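## Task

Take the burgundy sock with the argyle pattern from the tray and clip it onto an unused peg of the sock dryer so it hangs downward. Dropping the sock and picking it up again is allowed. At the end the dryer must still hang from its rail, every sock that was already on it must remain clipped, and the robot must have released everything and moved away; anything held up only by the robot does not count.

## Robot and tools

Robot: two six-joint arms, left_arm and right_arm, each ending in a parallel gripper. The names are labels only and do not tell you which side of a picture an arm appears on. Each scene starts fresh and shows its own goal. The finished_scene result gives the next goal. If you resume partway, send execute_actions with an empty list to learn the current scene number and goal.

World frame: one frame shared by both arms. Its origin sits on the table surface midway between the arms. +x points forward over the table, +z points up, and left_arm is on the +y side. Distances are in metres.

Tool execute_actions, argument actions: a list of actions run one after another. Each action is a list of 1 to 15 rows. Each row is one control step of 1/30 s, so an action lasts 15 steps (0.5 s). If fewer than 15 rows are given, the last row repeats to fill the action. Every row is one flat list of 14 numbers covering both arms, even if only one moves. The first 7 are left_arm and the next 7 are right_arm. Within each arm the order is: wrist roll, elbow, wrist pitch, wrist yaw, waist, shoulder, then gripper opening. Use only this order. The six joint values are absolute target angles in radians, in the same form as the Joint positions line; they are not offsets. Stated ranges: waist -2.618 to 3.054, shoulder 0.000 to 3.142, elbow 0.000 to 3.142, wrist pitch -1.571 to 1.571, wrist yaw -1.571 to 1.571, wrist roll -2.094 to 2.094. The true ends may differ by up to 0.036 rad either way. A call is rejected if a target is more than 0.036 rad beyond a stated end and also farther out than that joint's last reported angle. Targets beyond a real end are clipped to it, and the result then prints "joint sent to its limit". If that line is absent, do not assume there is more travel. The opening value is absolute, from -1 (closed) to +1 (fully open, 0.087 m between pads). An empty actions list only returns the current state and images.

Motion behaviour: joint speed is capped. On every step each target is held within a fixed margin of the measured angle: 0.202 rad waist, 0.258 shoulder, 0.238 elbow, 0.573 wrist pitch, 0.522 wrist yaw and roll. Targets are also scaled back so the gripper never aims more than 70 mm from where it is now. A large move therefore takes several actions, and you must keep sending the remainder. It will not complete on its own while you wait. Friction can leave a joint up to about 0.031 rad short, and a change smaller than that may do nothing. To keep a joint still, resend the value shown under "Joint targets". While you think, the robot keeps executing your last command.

Gripping: grip_measured is the measured finger opening on the same -1..1 scale. Apart from values near the ends, the fingers go to where grip_measured would equal what you command. To hold something, command roughly 0.02 below grip_measured for a firm hold, or a smaller gap for a lighter one. Each gripper's reading may be biased by up to about 1 mm, and that bias stays fixed within a scene. The pad force limit is about 20 N. Snapping shut quickly can squeeze harder and may even force the fingers open. The fingers point along the gripper's +z axis and close along its y axis.

Results: the state line reads left_arm: … | right_arm: … and gives end_effector_position (metres, world frame) and end_effector_quat_wxyz for each arm. The position is the point between the pads, just under 1 cm behind the fingertips, and gets less accurate at long reach. Joint positions and Joint velocities list each arm's joints in the order above (rad, rad/s), then the pad gap (m, m/s). "Joint targets" shows what the joints are being driven to right now. "joint command not followed" means a clearance check altered or blocked some joint targets on some steps; the rest of the row still ran. MOTOR HOT appears at 75 °C. At 90 °C that arm halts for 10 s, and after 5 minutes that threshold applies again. At 100 °C the arm and its gripper go limp and drop until they cool. Both stops are reported as OVER-TEMPERATURE FAULT. Holding loads, even while idle, heats motors, and some heat carries into the next scene.

Cameras: images arrive in this order: cam_high, cam_low, cam_left_wrist, cam_right_wrist, each 504x504. A calibration (pinhole plus radial model, K, T_world_to_cam) is supplied. Real poses may be off by a few degrees and millimetres. Wrist camera poses follow the reported joints.

Tool zoom_image: camera (one of the four names) and region [x0, y0, x1, y1] in pixels of that camera's latest image, with the origin at the top-left corner and at most 504 by 504. It returns a more detailed view of that area.

Tool finished_scene: argument scene, the integer number of the current scene. Call it only when the robot is holding its final command and the goal is met and will stay met. It cannot be undone, and its result reports success. Replying without any tool call ends all remaining work.

Avoid: knocking rigid objects off the table, which fails the task (cloth is exempt). Avoid letting the arms collide or press on each other, which can end the scene. Avoid drops, slips, slams and hard shoves. Avoid pulling the dryer off its rail or unclipping socks already hanging. Brief outside tugs on held parts or pushes on loose objects may happen. Prefer quick, smooth motion with low motor effort. Finish with the sock released and both grippers withdrawn.

Each tool is called after ">>>" as name([rows], argument=value, ...), one row to a line, values as JSON.

## Session

>>> execute_actions(actions=[])

Scene clock: 0.00 s.
left_arm: end_effector_position=(+0.3044, +0.3738, +0.1551) grip_measured=+1.000 end_effector_quat_wxyz=(+0.161, +0.815, -0.494, +0.258) | right_arm: end_effector_position=(+0.0628, +0.2071, +0.3326) grip_measured=+0.991 end_effector_quat_wxyz=(-0.199, +0.607, -0.558, -0.530)
Joint names: [wrist roll, elbow, wrist pitch, wrist yaw, waist, shoulder]
Joint positions: left_arm=[-1.318  1.249 -1.364  0.601  0.709  1.608  0.087] | right_arm=[ 0.049  2.015 -0.657 -0.707  1.27   1.85   0.087]
Joint velocities: left_arm=[ 0.007  0.007 -0.037 -0.007 -0.007 -0.002  0.   ] | right_arm=[-0.066 -0.002  0.037 -0.007  0.002  0.012  0.   ]
Joint targets: left_arm=[-1.318 1.249 -1.364 0.601 0.709 1.608] | right_arm=[0.049 2.015 -0.657 -0.707 1.270 1.850]
camera_calibration (this result's frames):
cam_left_wrist: T_world_to_cam=[[0.882589, 0.470003, 0.0115543, -0.444719], [0.031356, -0.0833673, 0.996025, -0.110164], [0.469098, -0.878719, -0.0883165, 0.340061], [0, 0, 0, 1]] pos_world=[0.236436, 0.498653, 0.144897]
cam_right_wrist: T_world_to_cam=[[0.899749, 0.292158, -0.324183, -0.0109198], [0.193722, -0.933029, -0.303197, 0.30806], [-0.391053, 0.21, -0.89609, 0.418926], [0, 0, 0, 1]] pos_world=[0.113969, 0.202645, 0.465258]

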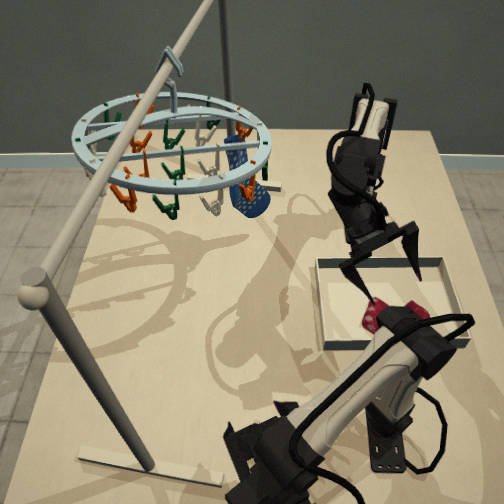

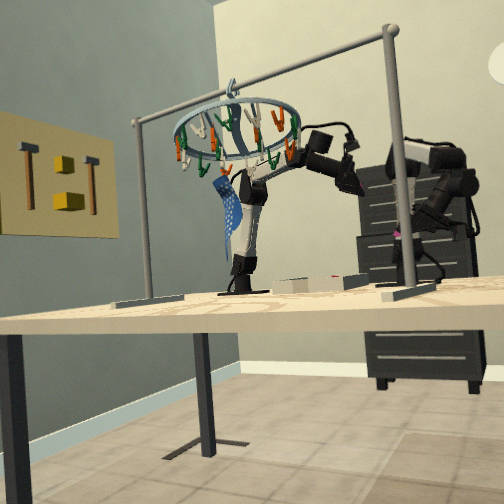

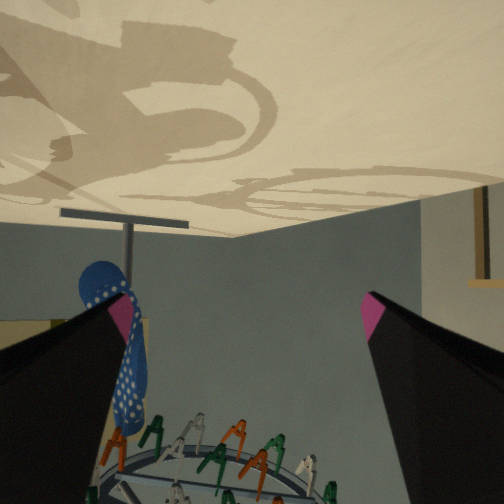

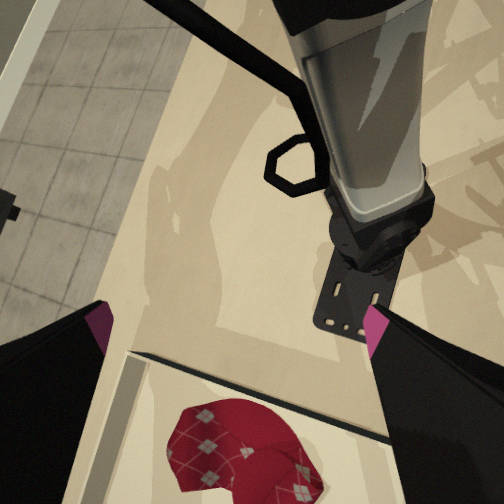

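>>> zoom_image(camera="cam_high", region=[60, 40, 290, 240])

>>> zoom_image(camera="cam_low", region=[160, 70, 320, 270])

>>> zoom_image(camera="cam_high", region=[300, 240, 480, 370])

Region (60, 40, 290, 240) of cam_high's 504x504 image, scaled by 2.191, with more detail than that image has; it fills the top 438 rows of this view, and the rest is white.

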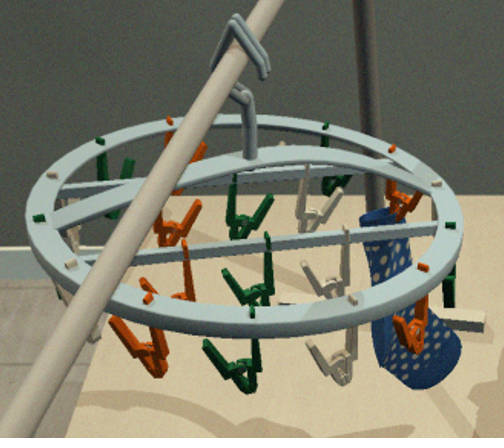

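Region (160, 70, 320, 270) of cam_low's 504x504 image, scaled by 2.520, with more detail than that image has; it fills the left 403 columns of this view, and the rest is white.

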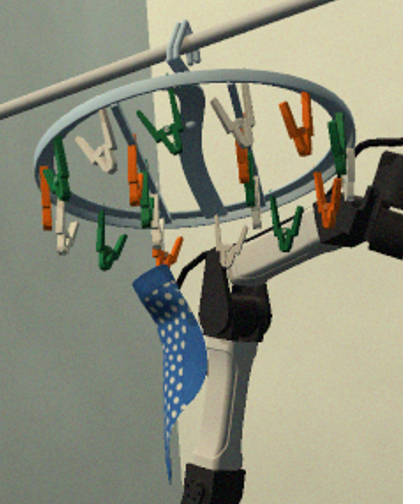

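Region (300, 240, 480, 370) of cam_high's 504x504 image, scaled by 2.800, with more detail than that image has.

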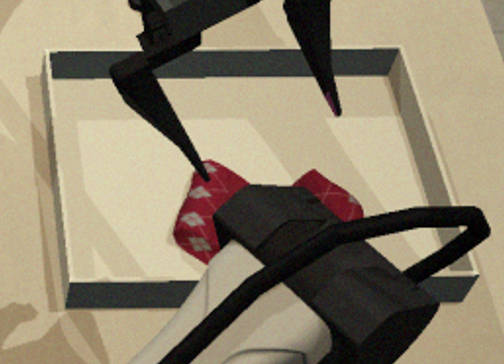

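>>> execute_actions([
  [[-0.5,1.2,-1.27,0.06,0.3,1.5,1,0.03,1.8,-0.74,-0.45,1.42,1.64,1]],
  [[0.3,1.13,-1.18,-0.48,-0.15,1.4,1,0.01,1.58,-0.83,-0.2,1.58,1.43,1]],
  [[1.1,1.06,-1.09,-1.0,-0.6,1.3,1,0,1.40,-0.908,0,1.71,1.242,1]],
  [[1.94,1.0,-1.0,-1.55,-1.0,1.2,1,0,1.40,-0.908,0,1.71,1.242,1]],
  [[1.94,1.0,-1.0,-1.55,-1.0,1.2,1,0,1.40,-0.908,0,1.71,1.242,1]],
])

Scene clock: 15.60 s.
left_arm: end_effector_position=(+0.2940, +0.2406, +0.3403) grip_measured=+1.000 end_effector_quat_wxyz=(-0.185, +0.690, +0.195, +0.672) | right_arm: end_effector_position=(-0.0185, +0.0329, +0.2760) grip_measured=+0.991 end_effector_quat_wxyz=(-0.274, +0.681, -0.598, -0.323)
Joint names: [wrist roll, elbow, wrist pitch, wrist yaw, waist, shoulder]
Joint positions: left_arm=[ 1.931  1.019 -1.012 -1.541 -0.995  1.212  0.087] | right_arm=[ 0.011  1.427 -0.884 -0.006  1.711  1.238  0.087]
Joint velocities: left_arm=[ 0.022 -0.007 -0.037 -0.081 -0.002 -0.017  0.   ] | right_arm=[ 0.007 -0.002  0.022  0.022  0.012 -0.007 -0.001]
Joint targets: left_arm=[1.940 1.000 -1.000 -1.550 -1.000 1.200] | right_arm=[0.000 1.400 -0.908 -0.000 1.710 1.242]
camera_calibration (this result's frames):
cam_left_wrist: T_world_to_cam=[[-0.535435, 0.844567, -0.00385713, -0.0429866], [-0.628357, -0.395303, 0.670002, 0.0745095], [0.564337, 0.361166, 0.742349, -0.364749], [0, 0, 0, 1]] pos_world=[0.229644, 0.197494, 0.220684]
cam_right_wrist: T_world_to_cam=[[0.990761, 0.134726, 0.0155178, 0.00794452], [0.13511, -0.990459, -0.0271346, 0.068669], [0.011714, 0.0289805, -0.999511, 0.414926], [0, 0, 0, 1]] pos_world=[-0.0220094, 0.0549187, 0.416463]

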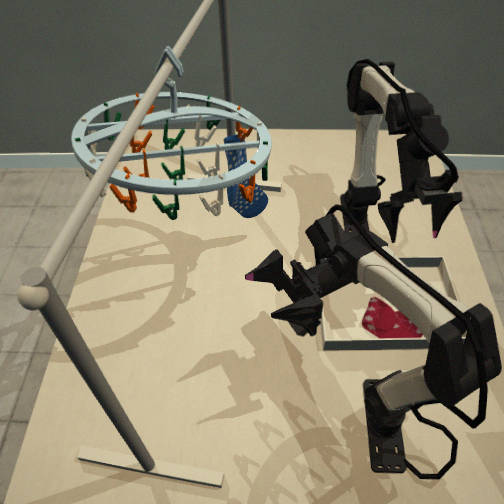

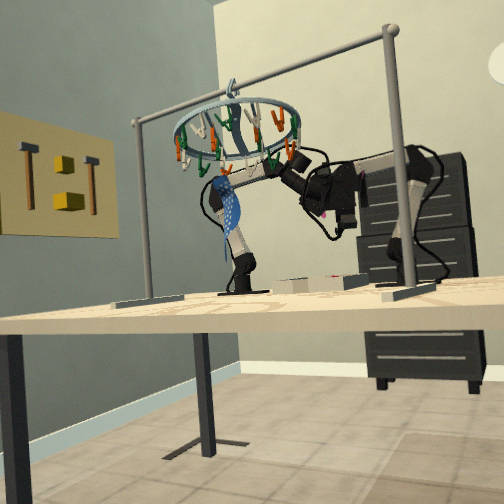

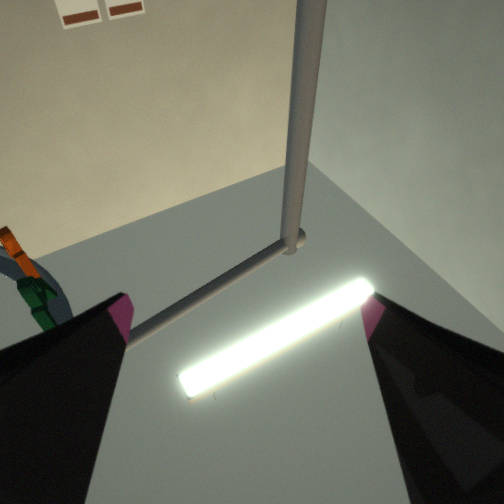

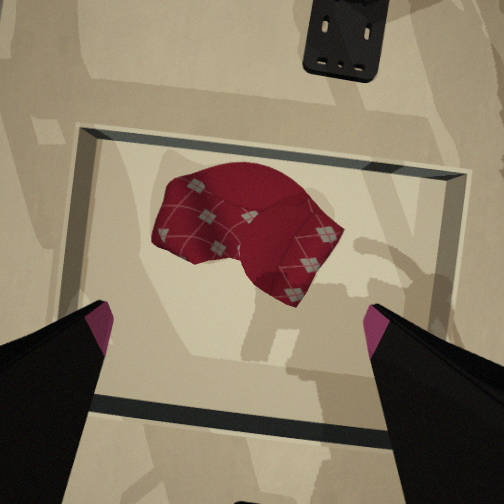

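>>> zoom_image(camera="cam_right_wrist", region=[130, 140, 370, 320])

Region (130, 140, 370, 320) of cam_right_wrist's 504x504 image, scaled by 2.100, with more detail than that image has; it fills the top 378 rows of this view, and the rest is white.

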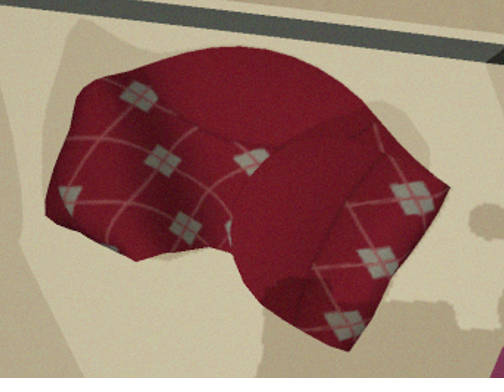

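>>> execute_actions([
  [[1.94,1.0,-1.0,-1.55,-0.85,1.2,1,0.17,1.55,-1.02,0,1.685,1.55,0.5]],
  [[1.94,1.0,-1.0,-1.55,-0.7,1.2,1,0.34,1.70,-1.13,0,1.66,1.86,0.0]],
  [[1.94,1.0,-1.0,-1.55,-0.7,1.2,1,0.505,1.85,-1.26,0,1.63,2.166,-0.31]],
  [[1.94,1.0,-1.0,-1.55,-0.7,1.2,1,0.505,1.85,-1.26,0,1.63,2.166,-0.31]],
])

Scene clock: 24.70 s.
left_arm: end_effector_position=(+0.3070, +0.3176, +0.3411) grip_measured=+1.000 end_effector_quat_wxyz=(-0.278, +0.653, +0.294, +0.640) | right_arm: end_effector_position=(-0.0153, +0.0925, +0.0634) grip_measured=-0.310 end_effector_quat_wxyz=(+0.002, -0.539, +0.843, +0.007)
Joint names: [wrist roll, elbow, wrist pitch, wrist yaw, waist, shoulder]
Joint positions: left_arm=[ 1.933  1.019 -1.003 -1.544 -0.707  1.212  0.087] | right_arm=[ 0.493  1.851 -1.242 -0.004  1.633  2.166  0.03 ]
Joint velocities: left_arm=[-0.022 -0.012 -0.022 -0.022 -0.012 -0.002  0.   ] | right_arm=[-0.022  0.002  0.007 -0.037 -0.012 -0.002 -0.001]
Joint targets: left_arm=[1.940 1.000 -1.000 -1.550 -0.700 1.200] | right_arm=[0.505 1.850 -1.260 0.000 1.630 2.166]
camera_calibration (this result's frames):
cam_left_wrist: T_world_to_cam=[[-0.754264, 0.656489, -0.0103789, 0.0280742], [-0.493982, -0.556999, 0.667633, 0.123489], [0.432512, 0.508698, 0.744419, -0.407583], [0, 0, 0, 1]] pos_world=[0.258461, 0.25769, 0.221259]
cam_right_wrist: T_world_to_cam=[[0.916163, -0.4007, 0.0091747, 0.0487517], [-0.274447, -0.610486, 0.742957, 0.0313037], [-0.292102, -0.683188, -0.669276, 0.240898], [0, 0, 0, 1]] pos_world=[0.0342936, 0.203224, 0.137523]

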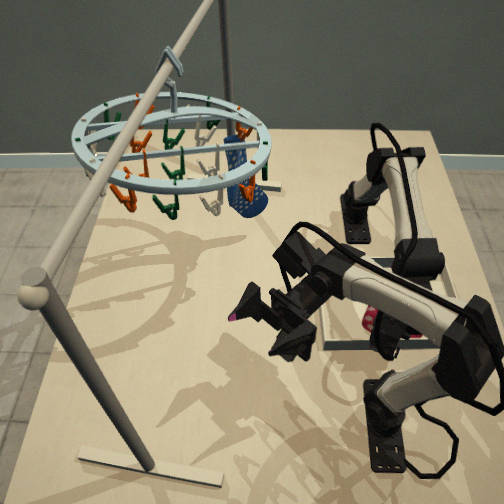

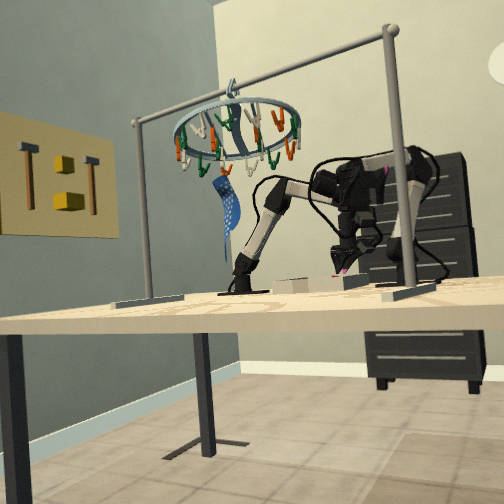

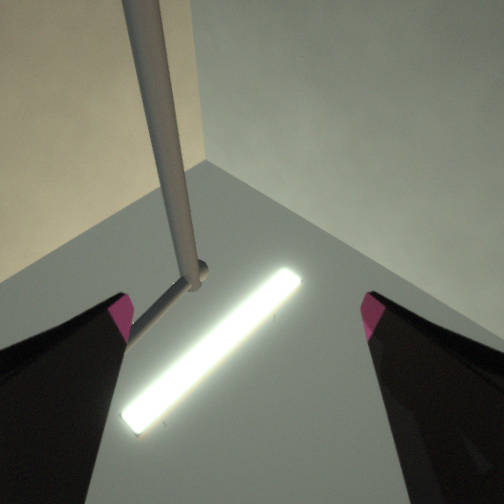

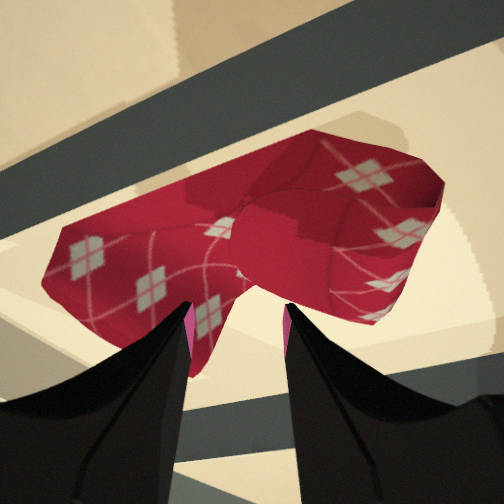

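>>> execute_actions([
  [[1.94,1.0,-1.0,-1.55,-0.7,1.2,1,0.495,1.84,-1.245,0,1.627,2.168,-0.31],[1.94,1.0,-1.0,-1.55,-0.7,1.2,1,0.495,1.83,-1.234,0,1.625,2.17,-0.31],[1.94,1.0,-1.0,-1.55,-0.7,1.2,1,0.495,1.82,-1.223,0,1.623,2.172,-0.31],[1.94,1.0,-1.0,-1.55,-0.7,1.2,1,0.495,1.81,-1.212,0,1.621,2.174,-0.31],[1.94,1.0,-1.0,-1.55,-0.7,1.2,1,0.495,1.80,-1.201,0,1.619,2.176,-0.31],[1.94,1.0,-1.0,-1.55,-0.7,1.2,1,0.495,1.79,-1.19,0,1.617,2.178,-0.31],[1.94,1.0,-1.0,-1.55,-0.7,1.2,1,0.495,1.78,-1.179,0,1.615,2.18,-0.31],[1.94,1.0,-1.0,-1.55,-0.7,1.2,1,0.495,1.77,-1.168,0,1.613,2.182,-0.31],[1.94,1.0,-1.0,-1.55,-0.7,1.2,1,0.495,1.76,-1.157,0,1.611,2.184,-0.31],[1.94,1.0,-1.0,-1.55,-0.7,1.2,1,0.495,1.75,-1.146,0,1.61,2.186,-0.31],[1.94,1.0,-1.0,-1.55,-0.7,1.2,1,0.495,1.74,-1.135,0,1.61,2.188,-0.31],[1.94,1.0,-1.0,-1.55,-0.7,1.2,1,0.495,1.73,-1.124,0,1.61,2.19,-0.31],[1.94,1.0,-1.0,-1.55,-0.7,1.2,1,0.495,1.72,-1.113,0,1.61,2.192,-0.31],[1.94,1.0,-1.0,-1.55,-0.7,1.2,1,0.495,1.712,-1.105,0,1.61,2.192,-0.31],[1.94,1.0,-1.0,-1.55,-0.7,1.2,1,0.495,1.71,-1.10,0,1.61,2.192,-0.31]],
  [[1.94,1.0,-1.0,-1.55,-0.7,1.2,1,0.495,1.71,-1.10,0,1.61,2.192,-0.31]],
])

Scene clock: 29.53 s.
left_arm: end_effector_position=(+0.3070, +0.3176, +0.3411) grip_measured=+1.000 end_effector_quat_wxyz=(-0.278, +0.653, +0.294, +0.640) | right_arm: end_effector_position=(-0.0089, +0.0913, +0.0301) grip_measured=-0.310 end_effector_quat_wxyz=(+0.002, -0.532, +0.847, +0.007)
Joint names: [wrist roll, elbow, wrist pitch, wrist yaw, waist, shoulder]
Joint positions: left_arm=[ 1.933  1.019 -1.003 -1.544 -0.707  1.212  0.087] | right_arm=[ 0.493  1.735 -1.114 -0.004  1.616  2.176  0.03 ]
Joint velocities: left_arm=[-0.022 -0.007 -0.037  0.066 -0.007 -0.007  0.   ] | right_arm=[ 0.051 -0.017  0.081  0.007  0.017 -0.002 -0.   ]
Joint targets: left_arm=[1.940 1.000 -1.000 -1.550 -0.700 1.200] | right_arm=[0.495 1.710 -1.100 0.000 1.610 2.192]
camera_calibration (this result's frames):
cam_left_wrist: T_world_to_cam=[[-0.754264, 0.656489, -0.0103789, 0.0280742], [-0.493982, -0.556999, 0.667633, 0.123489], [0.432512, 0.508698, 0.744419, -0.407583], [0, 0, 0, 1]] pos_world=[0.258461, 0.25769, 0.221259]
cam_right_wrist: T_world_to_cam=[[0.909468, -0.415684, 0.00865394, 0.0440793], [-0.284387, -0.606752, 0.742278, 0.0566662], [-0.303302, -0.677539, -0.670036, 0.219151], [0, 0, 0, 1]] pos_world=[0.0424954, 0.201189, 0.104396]

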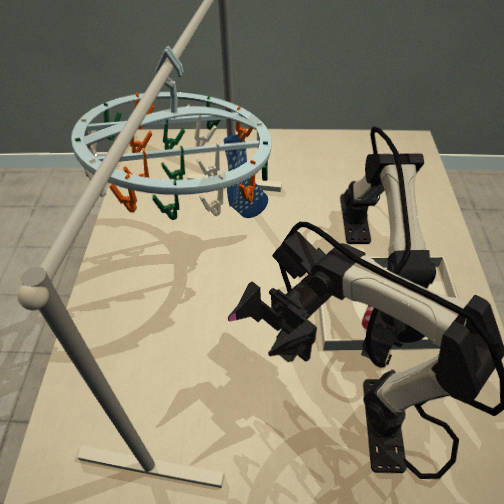

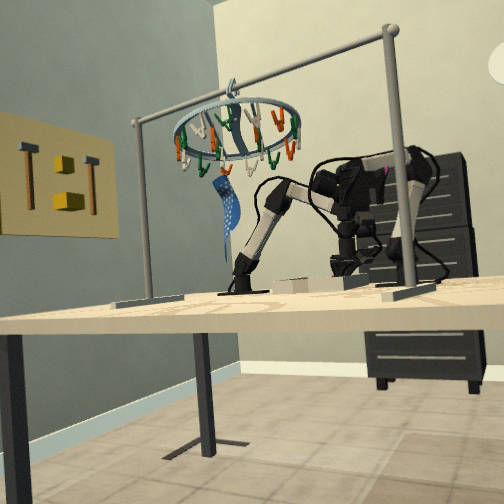

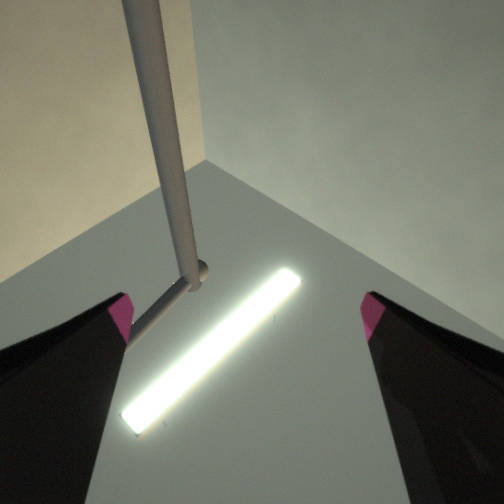

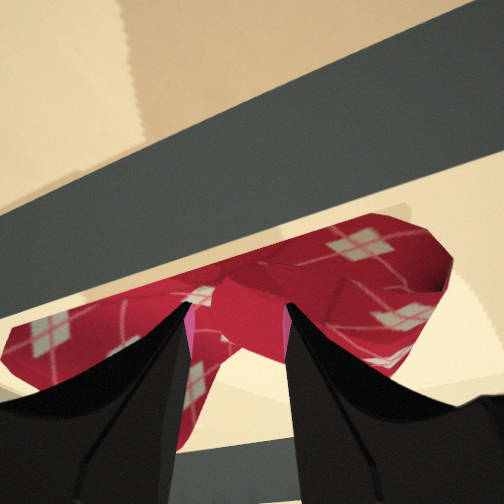

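>>> execute_actions([
  [[1.94,1.0,-1.0,-1.55,-0.7,1.2,1,0.495,1.72,-1.10,0,1.61,2.196,-0.31],[1.94,1.0,-1.0,-1.55,-0.7,1.2,1,0.495,1.72,-1.10,0,1.61,2.2,-0.31],[1.94,1.0,-1.0,-1.55,-0.7,1.2,1,0.495,1.72,-1.10,0,1.61,2.204,-0.31],[1.94,1.0,-1.0,-1.55,-0.7,1.2,1,0.495,1.72,-1.10,0,1.61,2.208,-0.31],[1.94,1.0,-1.0,-1.55,-0.7,1.2,1,0.495,1.72,-1.10,0,1.61,2.212,-0.31],[1.94,1.0,-1.0,-1.55,-0.7,1.2,1,0.495,1.72,-1.10,0,1.61,2.216,-0.31],[1.94,1.0,-1.0,-1.55,-0.7,1.2,1,0.495,1.72,-1.10,0,1.61,2.219,-0.31],[1.94,1.0,-1.0,-1.55,-0.7,1.2,1,0.495,1.72,-1.10,0,1.61,2.221,-0.31]],
])

>>> zoom_image(camera="cam_right_wrist", region=[130, 220, 370, 420])

Scene clock: 31.50 s.
left_arm: end_effector_position=(+0.3070, +0.3176, +0.3411) grip_measured=+1.000 end_effector_quat_wxyz=(-0.278, +0.653, +0.294, +0.640) | right_arm: end_effector_position=(-0.0088, +0.0896, +0.0209) grip_measured=-0.310 end_effector_quat_wxyz=(-0.004, -0.532, +0.847, -0.003)
Joint names: [wrist roll, elbow, wrist pitch, wrist yaw, waist, shoulder]
Joint positions: left_arm=[ 1.933  1.019 -1.003 -1.544 -0.707  1.212  0.087] | right_arm=[ 0.493  1.735 -1.112 -0.004  1.616  2.201  0.03 ]
Joint velocities: left_arm=[ 0.037  0.002  0.007  0.007 -0.002 -0.002  0.   ] | right_arm=[ 0.081 -0.002  0.007 -0.051 -0.032  0.002 -0.001]
Joint targets: left_arm=[1.940 1.000 -1.000 -1.550 -0.700 1.200] | right_arm=[0.495 1.720 -1.100 -0.000 1.610 2.221]
camera_calibration (this result's frames):
cam_left_wrist: T_world_to_cam=[[-0.754264, 0.656489, -0.0103789, 0.0280742], [-0.493982, -0.556999, 0.667633, 0.123489], [0.432512, 0.508698, 0.744419, -0.407583], [0, 0, 0, 1]] pos_world=[0.258461, 0.25769, 0.221259]
cam_right_wrist: T_world_to_cam=[[0.909454, -0.41536, 0.0192396, 0.0431172], [-0.285149, -0.589336, 0.755892, 0.0606279], [-0.302629, -0.692935, -0.654414, 0.212876], [0, 0, 0, 1]] pos_world=[0.0424971, 0.201148, 0.0926511]

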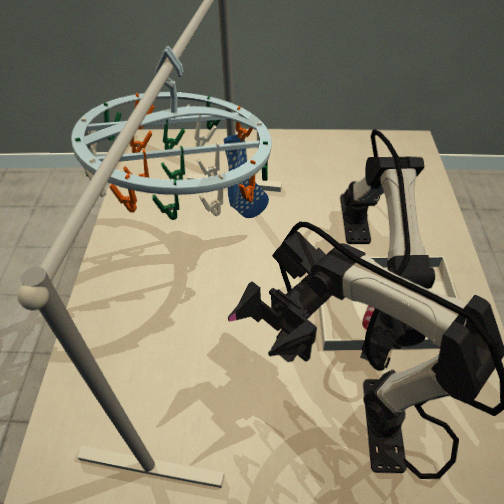

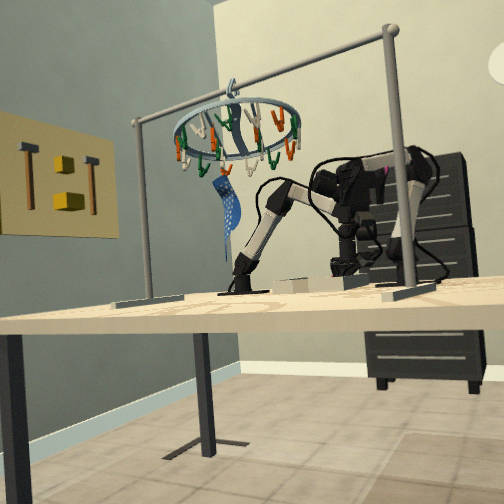

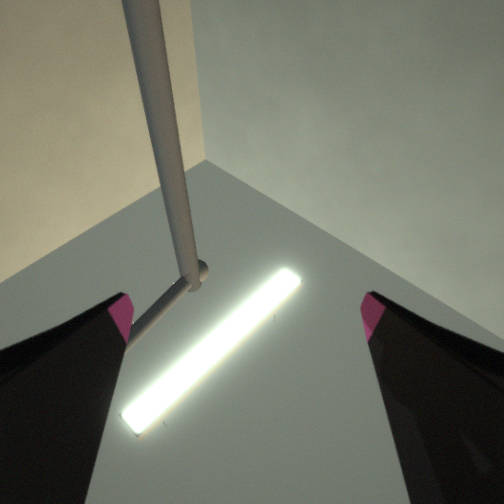

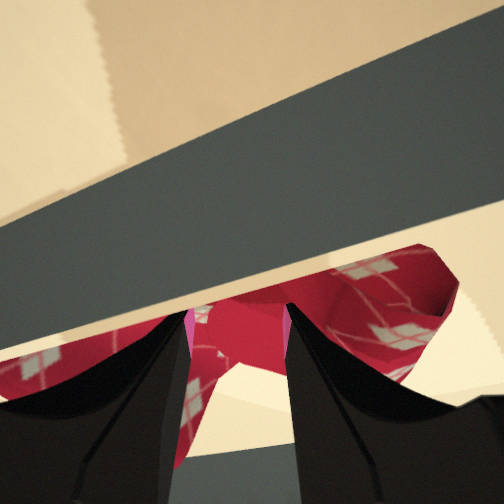

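Region (130, 220, 370, 420) of cam_right_wrist's 504x504 image, scaled by 2.100, with more detail than that image has.

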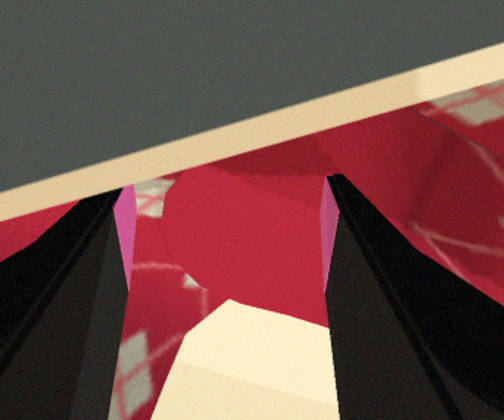

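>>> execute_actions([
  [[1.94,1.0,-1.0,-1.55,-0.7,1.2,1,0.495,1.72,-1.10,0,1.61,2.224,-0.31],[1.94,1.0,-1.0,-1.55,-0.7,1.2,1,0.495,1.72,-1.10,0,1.61,2.227,-0.31],[1.94,1.0,-1.0,-1.55,-0.7,1.2,1,0.495,1.72,-1.10,0,1.61,2.229,-0.31],[1.94,1.0,-1.0,-1.55,-0.7,1.2,1,0.495,1.72,-1.10,0,1.61,2.229,-0.31],[1.94,1.0,-1.0,-1.55,-0.7,1.2,1,0.495,1.72,-1.10,0,1.61,2.229,-0.35],[1.94,1.0,-1.0,-1.55,-0.7,1.2,1,0.495,1.72,-1.10,0,1.61,2.229,-0.39],[1.94,1.0,-1.0,-1.55,-0.7,1.2,1,0.495,1.72,-1.10,0,1.61,2.229,-0.43],[1.94,1.0,-1.0,-1.55,-0.7,1.2,1,0.495,1.72,-1.10,0,1.61,2.229,-0.47],[1.94,1.0,-1.0,-1.55,-0.7,1.2,1,0.495,1.72,-1.10,0,1.61,2.229,-0.51],[1.94,1.0,-1.0,-1.55,-0.7,1.2,1,0.495,1.72,-1.10,0,1.61,2.229,-0.55],[1.94,1.0,-1.0,-1.55,-0.7,1.2,1,0.495,1.72,-1.10,0,1.61,2.229,-0.59],[1.94,1.0,-1.0,-1.55,-0.7,1.2,1,0.495,1.72,-1.10,0,1.61,2.229,-0.63],[1.94,1.0,-1.0,-1.55,-0.7,1.2,1,0.495,1.72,-1.10,0,1.61,2.229,-0.67],[1.94,1.0,-1.0,-1.55,-0.7,1.2,1,0.495,1.72,-1.10,0,1.61,2.229,-0.7],[1.94,1.0,-1.0,-1.55,-0.7,1.2,1,0.495,1.72,-1.10,0,1.61,2.229,-0.7]],
])

>>> zoom_image(camera="cam_right_wrist", region=[130, 220, 370, 420])

Scene clock: 35.03 s.
left_arm: end_effector_position=(+0.3070, +0.3176, +0.3411) grip_measured=+1.000 end_effector_quat_wxyz=(-0.278, +0.653, +0.294, +0.640) | right_arm: end_effector_position=(-0.0073, +0.0896, +0.0207) grip_measured=-0.696 end_effector_quat_wxyz=(+0.000, -0.532, +0.847, -0.005)
Joint names: [wrist roll, elbow, wrist pitch, wrist yaw, waist, shoulder]
Joint positions: left_arm=[ 1.933  1.019 -1.003 -1.544 -0.707  1.212  0.087] | right_arm=[ 0.493  1.735 -1.113  0.005  1.616  2.201  0.013]
Joint velocities: left_arm=[-0.095 -0.017  0.037 -0.037  0.002  0.002  0.   ] | right_arm=[ 0.037 -0.007  0.022 -0.037  0.002  0.002 -0.006]
Joint targets: left_arm=[1.940 1.000 -1.000 -1.550 -0.700 1.200] | right_arm=[0.495 1.720 -1.100 0.000 1.610 2.229]
camera_calibration (this result's frames):
cam_left_wrist: T_world_to_cam=[[-0.754264, 0.656489, -0.0103789, 0.0280742], [-0.493982, -0.556999, 0.667633, 0.123489], [0.432512, 0.508698, 0.744419, -0.407583], [0, 0, 0, 1]] pos_world=[0.258461, 0.25769, 0.221259]
cam_right_wrist: T_world_to_cam=[[0.909281, -0.415292, 0.0272246, 0.0415322], [-0.291732, -0.58936, 0.753358, 0.0611762], [-0.296818, -0.692956, -0.657047, 0.213318], [0, 0, 0, 1]] pos_world=[0.0433993, 0.201123, 0.0929419]

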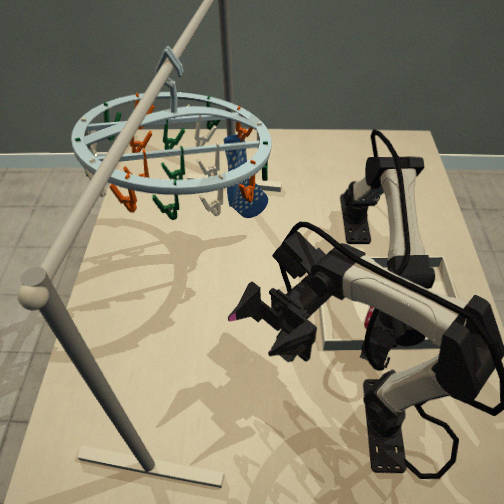

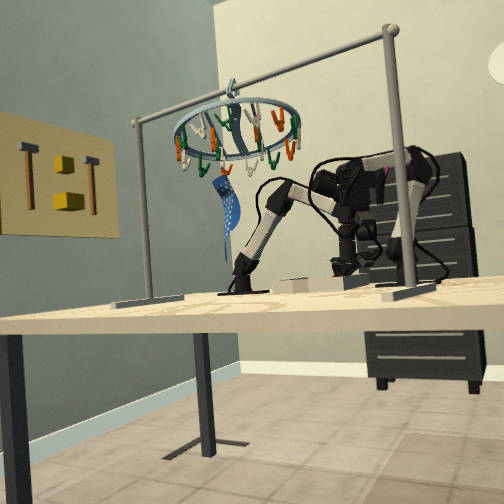

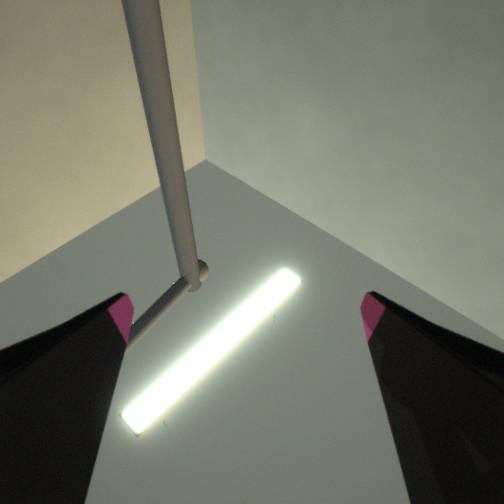

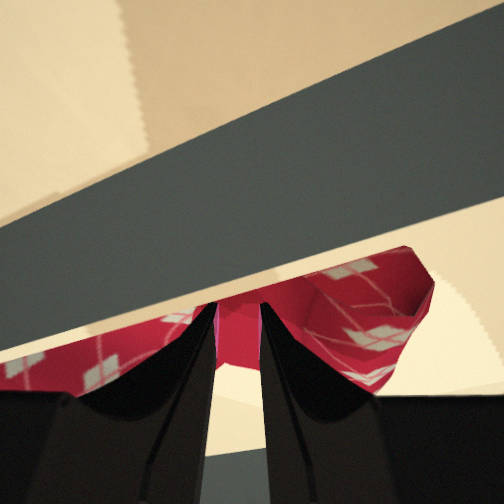

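Region (130, 220, 370, 420) of cam_right_wrist's 504x504 image, scaled by 2.100, with more detail than that image has.

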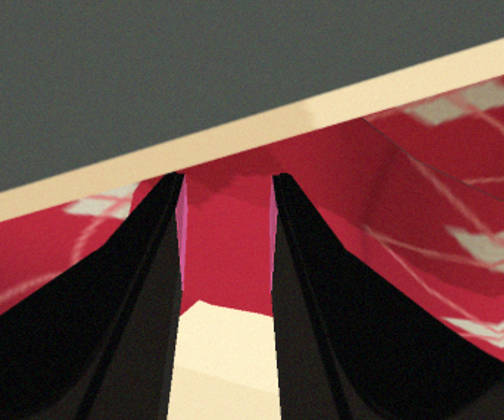

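>>> execute_actions([
  [[1.94,1.0,-1.0,-1.55,-0.7,1.2,1,0.495,1.72,-1.10,0,1.61,2.235,-0.72],[1.94,1.0,-1.0,-1.55,-0.7,1.2,1,0.495,1.72,-1.10,0,1.61,2.238,-0.74],[1.94,1.0,-1.0,-1.55,-0.7,1.2,1,0.495,1.72,-1.10,0,1.61,2.24,-0.76],[1.94,1.0,-1.0,-1.55,-0.7,1.2,1,0.495,1.72,-1.10,0,1.61,2.24,-0.78],[1.94,1.0,-1.0,-1.55,-0.7,1.2,1,0.495,1.72,-1.10,0,1.61,2.24,-0.8],[1.94,1.0,-1.0,-1.55,-0.7,1.2,1,0.495,1.72,-1.10,0,1.61,2.24,-0.82],[1.94,1.0,-1.0,-1.55,-0.7,1.2,1,0.495,1.72,-1.10,0,1.61,2.24,-0.84],[1.94,1.0,-1.0,-1.55,-0.7,1.2,1,0.495,1.72,-1.10,0,1.61,2.24,-0.86],[1.94,1.0,-1.0,-1.55,-0.7,1.2,1,0.495,1.72,-1.10,0,1.61,2.24,-0.88],[1.94,1.0,-1.0,-1.55,-0.7,1.2,1,0.495,1.72,-1.10,0,1.61,2.24,-0.9],[1.94,1.0,-1.0,-1.55,-0.7,1.2,1,0.495,1.72,-1.10,0,1.61,2.24,-0.92],[1.94,1.0,-1.0,-1.55,-0.7,1.2,1,0.495,1.72,-1.10,0,1.61,2.24,-0.94],[1.94,1.0,-1.0,-1.55,-0.7,1.2,1,0.495,1.72,-1.10,0,1.61,2.24,-0.96],[1.94,1.0,-1.0,-1.55,-0.7,1.2,1,0.495,1.72,-1.10,0,1.61,2.24,-0.98],[1.94,1.0,-1.0,-1.55,-0.7,1.2,1,0.495,1.72,-1.10,0,1.61,2.24,-1]],
  [[1.94,1.0,-1.0,-1.55,-0.7,1.2,1,0.495,1.72,-1.10,0,1.61,2.22,-1]],
])

>>> zoom_image(camera="cam_right_wrist", region=[130, 220, 370, 420])

Scene clock: 38.20 s.
left_arm: end_effector_position=(+0.3070, +0.3176, +0.3411) grip_measured=+1.000 end_effector_quat_wxyz=(-0.278, +0.653, +0.294, +0.640) | right_arm: end_effector_position=(-0.0076, +0.0895, +0.0208) grip_measured=-1.000 end_effector_quat_wxyz=(-0.001, -0.532, +0.847, -0.005)
Joint names: [wrist roll, elbow, wrist pitch, wrist yaw, waist, shoulder]
Joint positions: left_arm=[ 1.933  1.019 -1.003 -1.544 -0.707  1.212  0.087] | right_arm=[ 0.493  1.735 -1.113  0.003  1.616  2.201  0.   ]
Joint velocities: left_arm=[-0.022 -0.007  0.051 -0.007  0.007  0.012  0.   ] | right_arm=[ 0.007  0.002 -0.007 -0.022  0.002  0.012  0.   ]
Joint targets: left_arm=[1.940 1.000 -1.000 -1.550 -0.700 1.200] | right_arm=[0.495 1.720 -1.100 -0.000 1.610 2.220]
camera_calibration (this result's frames):
cam_left_wrist: T_world_to_cam=[[-0.754264, 0.656489, -0.0103789, 0.0280742], [-0.493982, -0.556999, 0.667633, 0.123489], [0.432512, 0.508698, 0.744419, -0.407583], [0, 0, 0, 1]] pos_world=[0.258461, 0.25769, 0.221259]
cam_right_wrist: T_world_to_cam=[[0.909324, -0.415305, 0.0255266, 0.0418663], [-0.290306, -0.589292, 0.753961, 0.0610351], [-0.298081, -0.693006, -0.656423, 0.213215], [0, 0, 0, 1]] pos_world=[0.0432041, 0.201114, 0.0928722]

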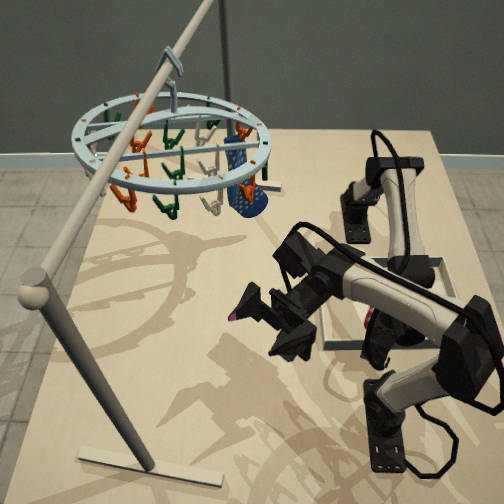

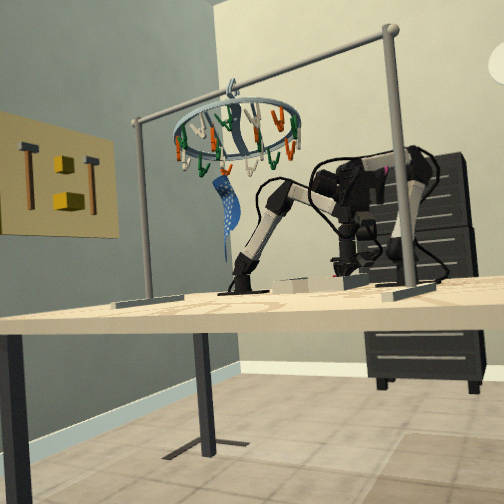

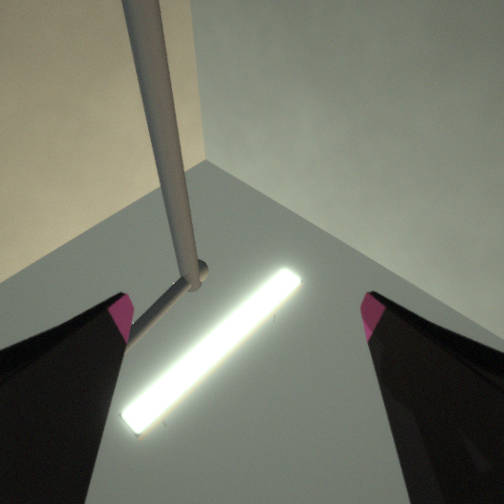

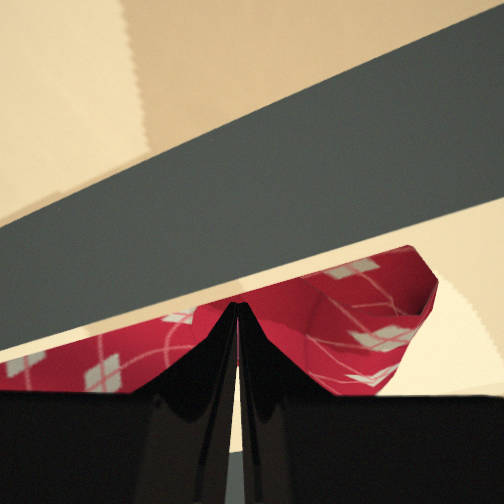

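Region (130, 220, 370, 420) of cam_right_wrist's 504x504 image, scaled by 2.100, with more detail than that image has.

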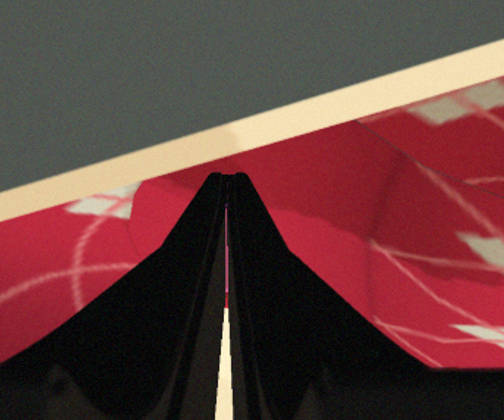

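>>> execute_actions([
  [[1.94,1.0,-1.0,-1.55,-0.7,1.2,1,0.35,1.72,-1.06,0,1.64,1.95,-0.5]],
  [[1.94,1.0,-1.0,-1.55,-0.7,1.2,1,0.17,1.58,-0.99,0,1.68,1.6,0.3]],
  [[1.94,1.0,-1.0,-1.55,-0.7,1.2,1,0,1.40,-0.908,0,1.72,1.242,1]],
  [[1.94,1.0,-1.0,-1.55,-0.7,1.2,1,0,1.40,-0.908,0,1.72,1.242,1]],
])

>>> zoom_image(camera="cam_right_wrist", region=[130, 140, 370, 320])

Scene clock: 53.70 s.
left_arm: end_effector_position=(+0.3070, +0.3176, +0.3411) grip_measured=+1.000 end_effector_quat_wxyz=(-0.278, +0.653, +0.294, +0.640) | right_arm: end_effector_position=(-0.0175, +0.0256, +0.2688) grip_measured=+0.991 end_effector_quat_wxyz=(-0.267, +0.686, -0.602, -0.310)
Joint names: [wrist roll, elbow, wrist pitch, wrist yaw, waist, shoulder]
Joint positions: left_arm=[ 1.933  1.019 -1.003 -1.544 -0.707  1.212  0.087] | right_arm=[ 0.011  1.413 -0.91   0.001  1.715  1.231  0.087]
Joint velocities: left_arm=[-0.022 -0.022 -0.022  0.037 -0.017 -0.007  0.   ] | right_arm=[ 0.022 -0.002  0.007  0.037 -0.002 -0.002 -0.001]
Joint targets: left_arm=[1.940 1.000 -1.000 -1.550 -0.700 1.200] | right_arm=[-0.000 1.400 -0.908 0.000 1.720 1.242]
camera_calibration (this result's frames):
cam_left_wrist: T_world_to_cam=[[-0.754264, 0.656489, -0.0103789, 0.0280742], [-0.493982, -0.556999, 0.667633, 0.123489], [0.432512, 0.508698, 0.744419, -0.407583], [0, 0, 0, 1]] pos_world=[0.258461, 0.25769, 0.221259]
cam_right_wrist: T_world_to_cam=[[0.990804, 0.133712, 0.0206823, 0.00667752], [0.133647, -0.991019, 0.00449586, 0.0526364], [0.0210977, -0.00169038, -0.999776, 0.408989], [0, 0, 0, 1]] pos_world=[-0.0222796, 0.0519622, 0.408522]

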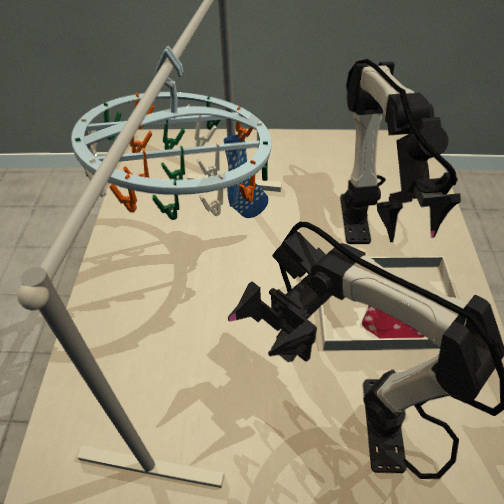

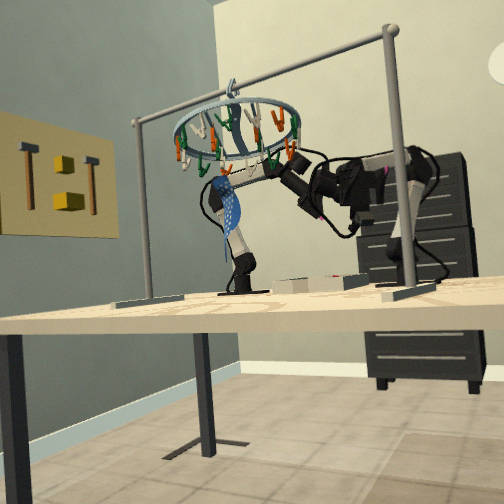

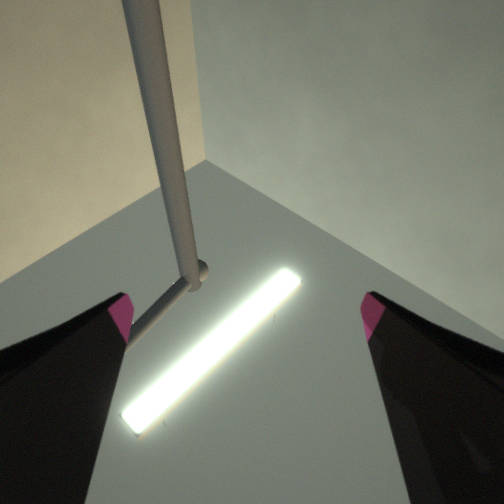

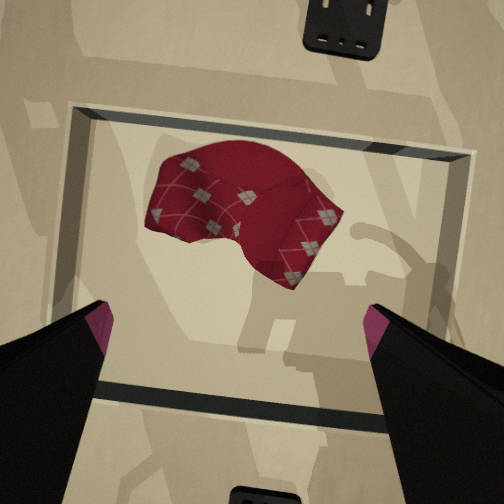

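Region (130, 140, 370, 320) of cam_right_wrist's 504x504 image, scaled by 2.100, with more detail than that image has; it fills the top 378 rows of this view, and the rest is white.

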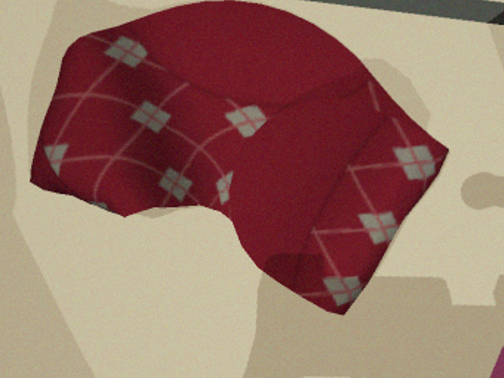

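>>> execute_actions([
  [[1.94,1.0,-1.0,-1.55,-0.7,1.2,1,-0.07,1.31,-0.82,0.25,1.84,1.47,0.5]],
  [[1.94,1.0,-1.0,-1.55,-0.7,1.2,1,-0.14,1.21,-0.73,0.5,1.96,1.70,0.0]],
  [[1.94,1.0,-1.0,-1.55,-0.7,1.2,1,-0.18,1.16,-0.68,0.63,2.02,1.81,-0.2],[1.94,1.0,-1.0,-1.55,-0.7,1.2,1,-0.19,1.15,-0.67,0.66,2.035,1.835,-0.25],[1.94,1.0,-1.0,-1.55,-0.7,1.2,1,-0.2,1.14,-0.66,0.69,2.05,1.86,-0.31],[1.94,1.0,-1.0,-1.55,-0.7,1.2,1,-0.21,1.13,-0.65,0.72,2.065,1.88,-0.31],[1.94,1.0,-1.0,-1.55,-0.7,1.2,1,-0.215,1.12,-0.64,0.74,2.075,1.9,-0.31],[1.94,1.0,-1.0,-1.55,-0.7,1.2,1,-0.219,1.115,-0.63,0.748,2.082,1.915,-0.31]],
  [[1.94,1.0,-1.0,-1.55,-0.7,1.2,1,-0.219,1.115,-0.63,0.748,2.082,1.915,-0.31]],
])

Scene clock: 61.53 s.
left_arm: end_effector_position=(+0.3070, +0.3176, +0.3411) grip_measured=+1.000 end_effector_quat_wxyz=(-0.278, +0.653, +0.294, +0.640) | right_arm: end_effector_position=(-0.0180, +0.0437, +0.0317) grip_measured=-0.310 end_effector_quat_wxyz=(-0.334, +0.835, -0.407, +0.157)
Joint names: [wrist roll, elbow, wrist pitch, wrist yaw, waist, shoulder]
Joint positions: left_arm=[ 1.933  1.019 -1.003 -1.544 -0.707  1.212  0.087] | right_arm=[-0.207  1.136 -0.642  0.744  2.088  1.914  0.03 ]
Joint velocities: left_arm=[-0.007  0.017  0.007  0.022 -0.017 -0.002  0.   ] | right_arm=[ 0.022 -0.007 -0.022  0.022  0.002 -0.012 -0.   ]
Joint targets: left_arm=[1.940 1.000 -1.000 -1.550 -0.700 1.200] | right_arm=[-0.219 1.115 -0.630 0.748 2.082 1.915]
camera_calibration (this result's frames):
cam_left_wrist: T_world_to_cam=[[-0.754264, 0.656489, -0.0103789, 0.0280742], [-0.493982, -0.556999, 0.667633, 0.123489], [0.432512, 0.508698, 0.744419, -0.407583], [0, 0, 0, 1]] pos_world=[0.258461, 0.25769, 0.221259]
cam_right_wrist: T_world_to_cam=[[0.552072, 0.453074, 0.699958, -0.033733], [0.00797026, -0.842312, 0.538932, 0.0459837], [0.833758, -0.29195, -0.468628, 0.182386], [0, 0, 0, 1]] pos_world=[-0.133809, 0.107264, 0.0843006]

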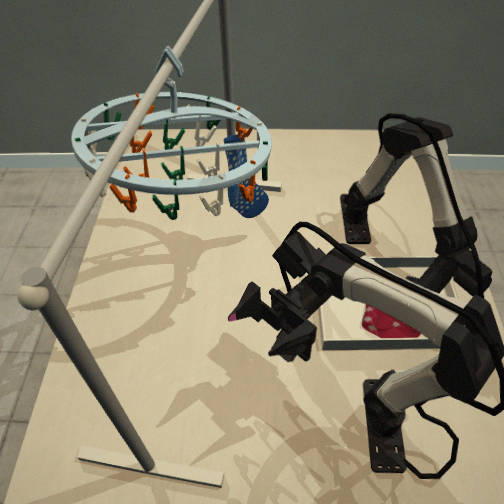

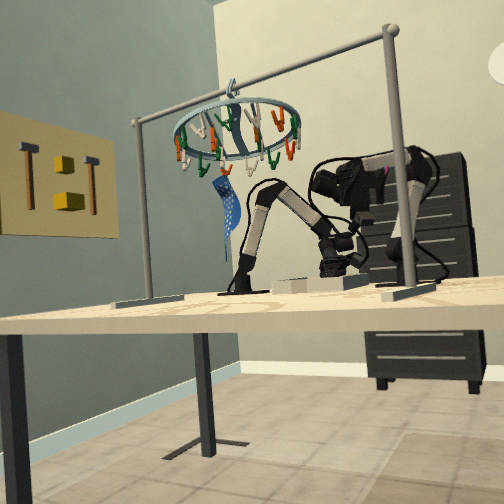

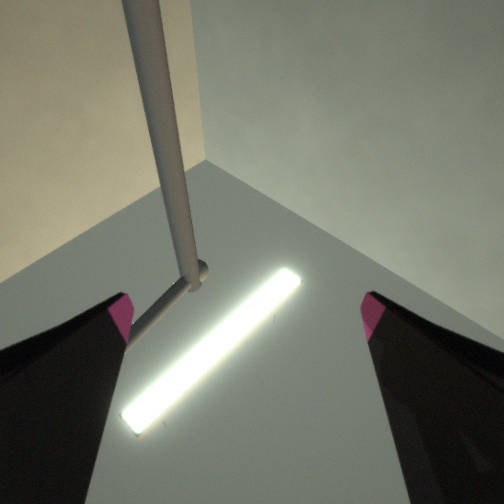

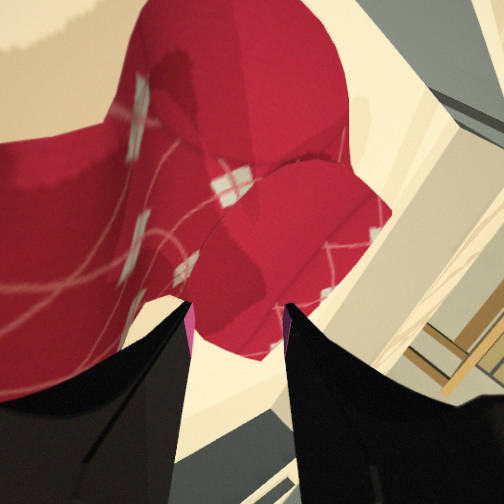

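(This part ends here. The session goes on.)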